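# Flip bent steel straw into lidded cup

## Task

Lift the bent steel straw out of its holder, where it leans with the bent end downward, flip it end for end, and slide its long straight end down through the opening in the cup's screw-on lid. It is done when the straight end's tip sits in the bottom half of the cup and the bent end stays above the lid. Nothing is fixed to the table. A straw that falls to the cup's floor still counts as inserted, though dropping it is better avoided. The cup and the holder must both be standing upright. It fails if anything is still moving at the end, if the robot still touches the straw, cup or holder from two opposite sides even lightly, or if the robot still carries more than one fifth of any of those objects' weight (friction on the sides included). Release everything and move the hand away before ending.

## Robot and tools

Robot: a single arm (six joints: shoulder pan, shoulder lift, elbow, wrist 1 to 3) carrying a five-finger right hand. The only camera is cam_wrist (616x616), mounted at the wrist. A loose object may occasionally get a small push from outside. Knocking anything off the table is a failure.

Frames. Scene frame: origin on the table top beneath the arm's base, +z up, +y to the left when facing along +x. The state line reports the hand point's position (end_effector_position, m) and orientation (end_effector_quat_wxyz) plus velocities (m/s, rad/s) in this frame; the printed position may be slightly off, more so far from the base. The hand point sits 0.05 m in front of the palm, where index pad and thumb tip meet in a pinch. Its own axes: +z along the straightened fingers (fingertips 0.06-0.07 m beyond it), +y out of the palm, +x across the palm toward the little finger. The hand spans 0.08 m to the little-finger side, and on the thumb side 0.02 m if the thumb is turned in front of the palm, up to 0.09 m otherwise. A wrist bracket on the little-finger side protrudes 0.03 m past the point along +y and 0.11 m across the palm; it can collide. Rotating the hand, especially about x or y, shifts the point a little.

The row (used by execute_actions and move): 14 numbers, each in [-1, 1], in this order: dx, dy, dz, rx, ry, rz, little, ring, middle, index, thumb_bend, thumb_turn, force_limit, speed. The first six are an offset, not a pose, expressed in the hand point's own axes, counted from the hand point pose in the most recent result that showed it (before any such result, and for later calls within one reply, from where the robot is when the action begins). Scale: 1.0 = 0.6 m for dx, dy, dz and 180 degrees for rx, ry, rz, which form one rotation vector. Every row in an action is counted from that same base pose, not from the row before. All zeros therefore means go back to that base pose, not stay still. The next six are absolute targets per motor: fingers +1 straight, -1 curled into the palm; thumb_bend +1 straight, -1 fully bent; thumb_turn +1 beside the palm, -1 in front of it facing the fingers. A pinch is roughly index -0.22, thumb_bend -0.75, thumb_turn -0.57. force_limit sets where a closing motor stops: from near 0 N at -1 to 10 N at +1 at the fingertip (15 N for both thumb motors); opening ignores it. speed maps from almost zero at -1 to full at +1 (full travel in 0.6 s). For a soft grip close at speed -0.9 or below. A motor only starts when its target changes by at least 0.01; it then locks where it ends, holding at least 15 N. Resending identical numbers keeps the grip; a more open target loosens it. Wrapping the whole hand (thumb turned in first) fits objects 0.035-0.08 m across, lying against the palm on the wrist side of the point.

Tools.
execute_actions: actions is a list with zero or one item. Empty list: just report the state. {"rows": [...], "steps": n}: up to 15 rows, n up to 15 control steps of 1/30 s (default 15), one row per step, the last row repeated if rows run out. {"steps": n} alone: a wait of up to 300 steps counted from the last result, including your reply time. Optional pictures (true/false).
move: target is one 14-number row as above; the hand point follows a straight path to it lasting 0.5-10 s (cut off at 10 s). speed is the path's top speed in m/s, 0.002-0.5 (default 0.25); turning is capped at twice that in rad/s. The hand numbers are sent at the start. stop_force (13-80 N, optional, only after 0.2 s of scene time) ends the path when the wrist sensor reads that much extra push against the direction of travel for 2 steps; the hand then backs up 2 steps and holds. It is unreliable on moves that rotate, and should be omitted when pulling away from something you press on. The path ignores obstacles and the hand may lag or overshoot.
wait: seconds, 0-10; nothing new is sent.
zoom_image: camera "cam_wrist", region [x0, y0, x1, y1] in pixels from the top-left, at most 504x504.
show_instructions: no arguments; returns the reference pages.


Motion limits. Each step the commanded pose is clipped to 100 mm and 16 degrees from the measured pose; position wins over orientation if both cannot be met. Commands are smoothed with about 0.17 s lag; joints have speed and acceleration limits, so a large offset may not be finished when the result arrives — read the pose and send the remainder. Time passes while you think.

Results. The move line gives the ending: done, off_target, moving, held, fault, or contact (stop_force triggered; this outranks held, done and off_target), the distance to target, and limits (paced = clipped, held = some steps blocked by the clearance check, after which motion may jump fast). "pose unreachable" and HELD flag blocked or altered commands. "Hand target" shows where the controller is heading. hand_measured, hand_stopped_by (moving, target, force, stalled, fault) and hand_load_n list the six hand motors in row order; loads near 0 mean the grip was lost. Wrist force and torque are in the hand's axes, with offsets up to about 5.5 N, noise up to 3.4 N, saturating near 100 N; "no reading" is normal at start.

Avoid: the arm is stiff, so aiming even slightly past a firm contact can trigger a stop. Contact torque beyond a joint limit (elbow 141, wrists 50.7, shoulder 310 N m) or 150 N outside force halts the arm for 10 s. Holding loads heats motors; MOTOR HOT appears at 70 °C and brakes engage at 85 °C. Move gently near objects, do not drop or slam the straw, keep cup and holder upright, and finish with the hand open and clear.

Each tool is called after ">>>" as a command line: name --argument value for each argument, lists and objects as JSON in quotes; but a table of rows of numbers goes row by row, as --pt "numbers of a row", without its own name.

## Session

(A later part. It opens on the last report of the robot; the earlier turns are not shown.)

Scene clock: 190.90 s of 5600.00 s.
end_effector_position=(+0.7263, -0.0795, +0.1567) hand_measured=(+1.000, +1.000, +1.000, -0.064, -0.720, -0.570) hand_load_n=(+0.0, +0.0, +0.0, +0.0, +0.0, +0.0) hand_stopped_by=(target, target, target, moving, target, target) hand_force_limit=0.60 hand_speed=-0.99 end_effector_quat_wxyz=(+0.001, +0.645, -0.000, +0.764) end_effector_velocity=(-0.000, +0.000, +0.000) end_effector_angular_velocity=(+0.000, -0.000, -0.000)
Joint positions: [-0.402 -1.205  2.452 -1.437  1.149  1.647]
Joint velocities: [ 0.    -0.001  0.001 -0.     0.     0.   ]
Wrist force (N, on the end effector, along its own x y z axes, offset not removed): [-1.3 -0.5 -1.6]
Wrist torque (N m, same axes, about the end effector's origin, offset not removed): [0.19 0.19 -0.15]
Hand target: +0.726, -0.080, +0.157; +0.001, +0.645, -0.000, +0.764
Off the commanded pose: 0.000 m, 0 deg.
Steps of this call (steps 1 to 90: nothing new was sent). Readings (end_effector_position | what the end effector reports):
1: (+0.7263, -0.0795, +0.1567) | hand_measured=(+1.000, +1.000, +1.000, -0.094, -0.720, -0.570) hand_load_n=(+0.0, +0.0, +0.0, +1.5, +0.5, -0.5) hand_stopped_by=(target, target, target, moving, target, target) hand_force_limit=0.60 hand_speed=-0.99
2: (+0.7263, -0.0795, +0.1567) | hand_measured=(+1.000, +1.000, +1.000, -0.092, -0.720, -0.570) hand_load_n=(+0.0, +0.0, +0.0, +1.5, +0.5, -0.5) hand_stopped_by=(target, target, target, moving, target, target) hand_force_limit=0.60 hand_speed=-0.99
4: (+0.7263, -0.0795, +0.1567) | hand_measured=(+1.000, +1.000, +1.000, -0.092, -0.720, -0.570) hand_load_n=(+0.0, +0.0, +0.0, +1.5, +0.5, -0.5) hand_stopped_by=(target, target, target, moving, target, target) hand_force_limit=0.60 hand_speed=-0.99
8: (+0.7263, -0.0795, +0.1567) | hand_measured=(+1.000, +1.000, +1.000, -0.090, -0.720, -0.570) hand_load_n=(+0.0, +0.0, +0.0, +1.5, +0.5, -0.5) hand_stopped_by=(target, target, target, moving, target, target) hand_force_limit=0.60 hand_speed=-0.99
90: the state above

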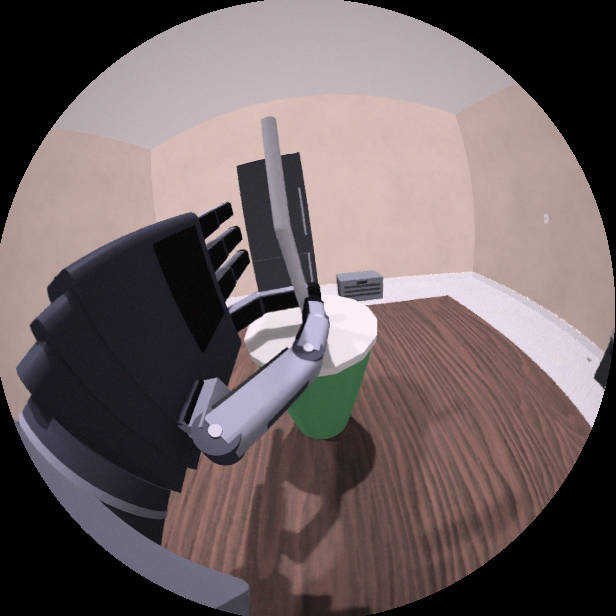

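The straw is leaning on the thumb, so I'm easing the hand back slowly.

>>> move --target '[0.003,0,-0.015,0,0,0,1,1,1,0.6,-0.72,-0.57,0.6,-0.8]' --speed 0.004

>>> move --target '[0.035,-0.06,-0.16,0,0,0,1,1,1,1,-0.5,-0.57,0.6,0.5]' --speed 0.05

Scene clock: 202.40 s of 5600.00 s.
end_effector_position=(+0.7172, -0.0795, +0.1570) hand_measured=(+1.000, +1.000, +1.000, +0.600, -0.720, -0.570) hand_load_n=(+0.0, +0.0, +0.0, +0.0, +0.0, +0.0) hand_stopped_by=(target, target, target, target, target, target) hand_force_limit=0.60 hand_speed=-0.80 end_effector_quat_wxyz=(+0.001, +0.645, -0.000, +0.764) end_effector_velocity=(-0.000, -0.000, +0.000) end_effector_angular_velocity=(+0.000, -0.000, -0.000)
Joint positions: [-0.411 -1.213  2.47  -1.447  1.14   1.649]
Joint velocities: [-0.001 -0.001  0.001 -0.001 -0.001  0.   ]
Wrist force (N, on the end effector, along its own x y z axes, offset not removed): [-0.2 0.2 0.8]
Wrist torque (N m, same axes, about the end effector's origin, offset not removed): [0.11 -0.07 -0.24]
Hand target: +0.717, -0.080, +0.157; +0.001, +0.645, -0.000, +0.764
Off the commanded pose: 0.000 m, 0 deg.
After step 90, 6.00 s passed at rest.
move: done

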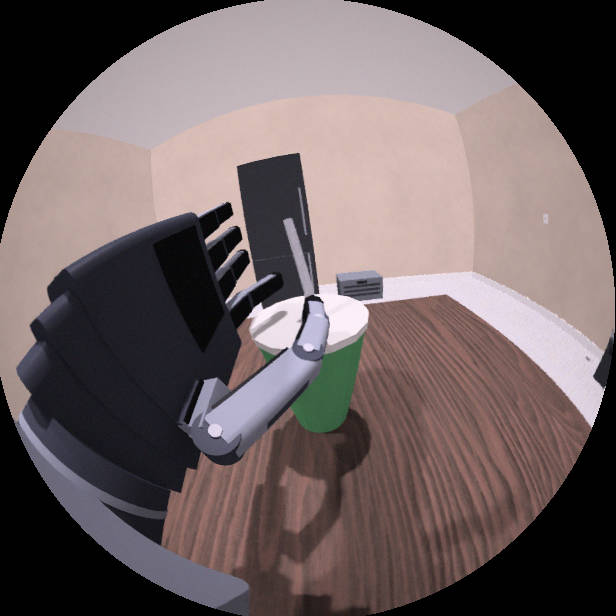

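Scene clock: 204.87 s of 5600.00 s.
end_effector_position=(+0.6193, -0.0434, +0.1615) hand_measured=(+1.000, +1.000, +1.000, +1.000, -0.500, -0.570) hand_load_n=(+0.0, +0.0, +0.0, +0.0, +0.0, +0.0) hand_stopped_by=(target, target, target, target, target, target) hand_force_limit=0.60 hand_speed=0.50 end_effector_quat_wxyz=(+0.001, +0.645, -0.000, +0.764) end_effector_velocity=(-0.002, +0.001, +0.001) end_effector_angular_velocity=(-0.000, -0.000, +0.000)
Joint positions: [-0.44  -1.312  2.662 -1.544  1.112  1.655]
Joint velocities: [-0.001 -0.004  0.005 -0.002 -0.001  0.   ]
Wrist force (N, on the end effector, along its own x y z axes, offset not removed): [-1.9 0.8 -1.5]
Wrist torque (N m, same axes, about the end effector's origin, offset not removed): [0.34 0.28 -0.15]
Hand target: +0.619, -0.043, +0.162; +0.001, +0.645, -0.000, +0.764
Off the commanded pose: 0.000 m, 0 deg.
move: done

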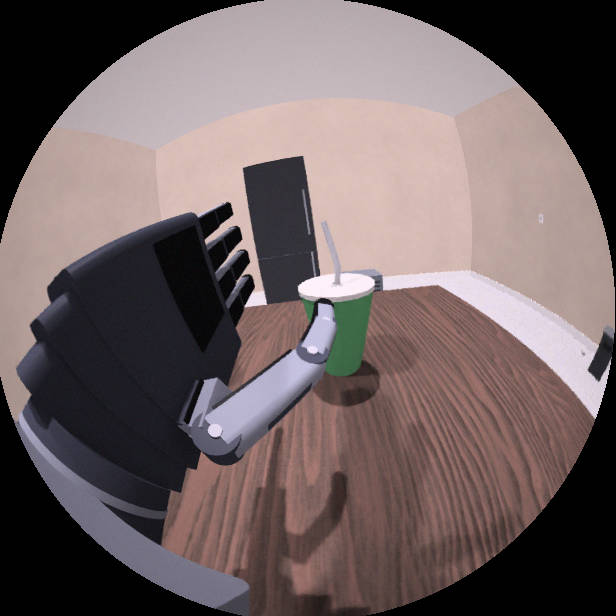

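>>> finished_scene --scene 2

The scene is finished: the task was done.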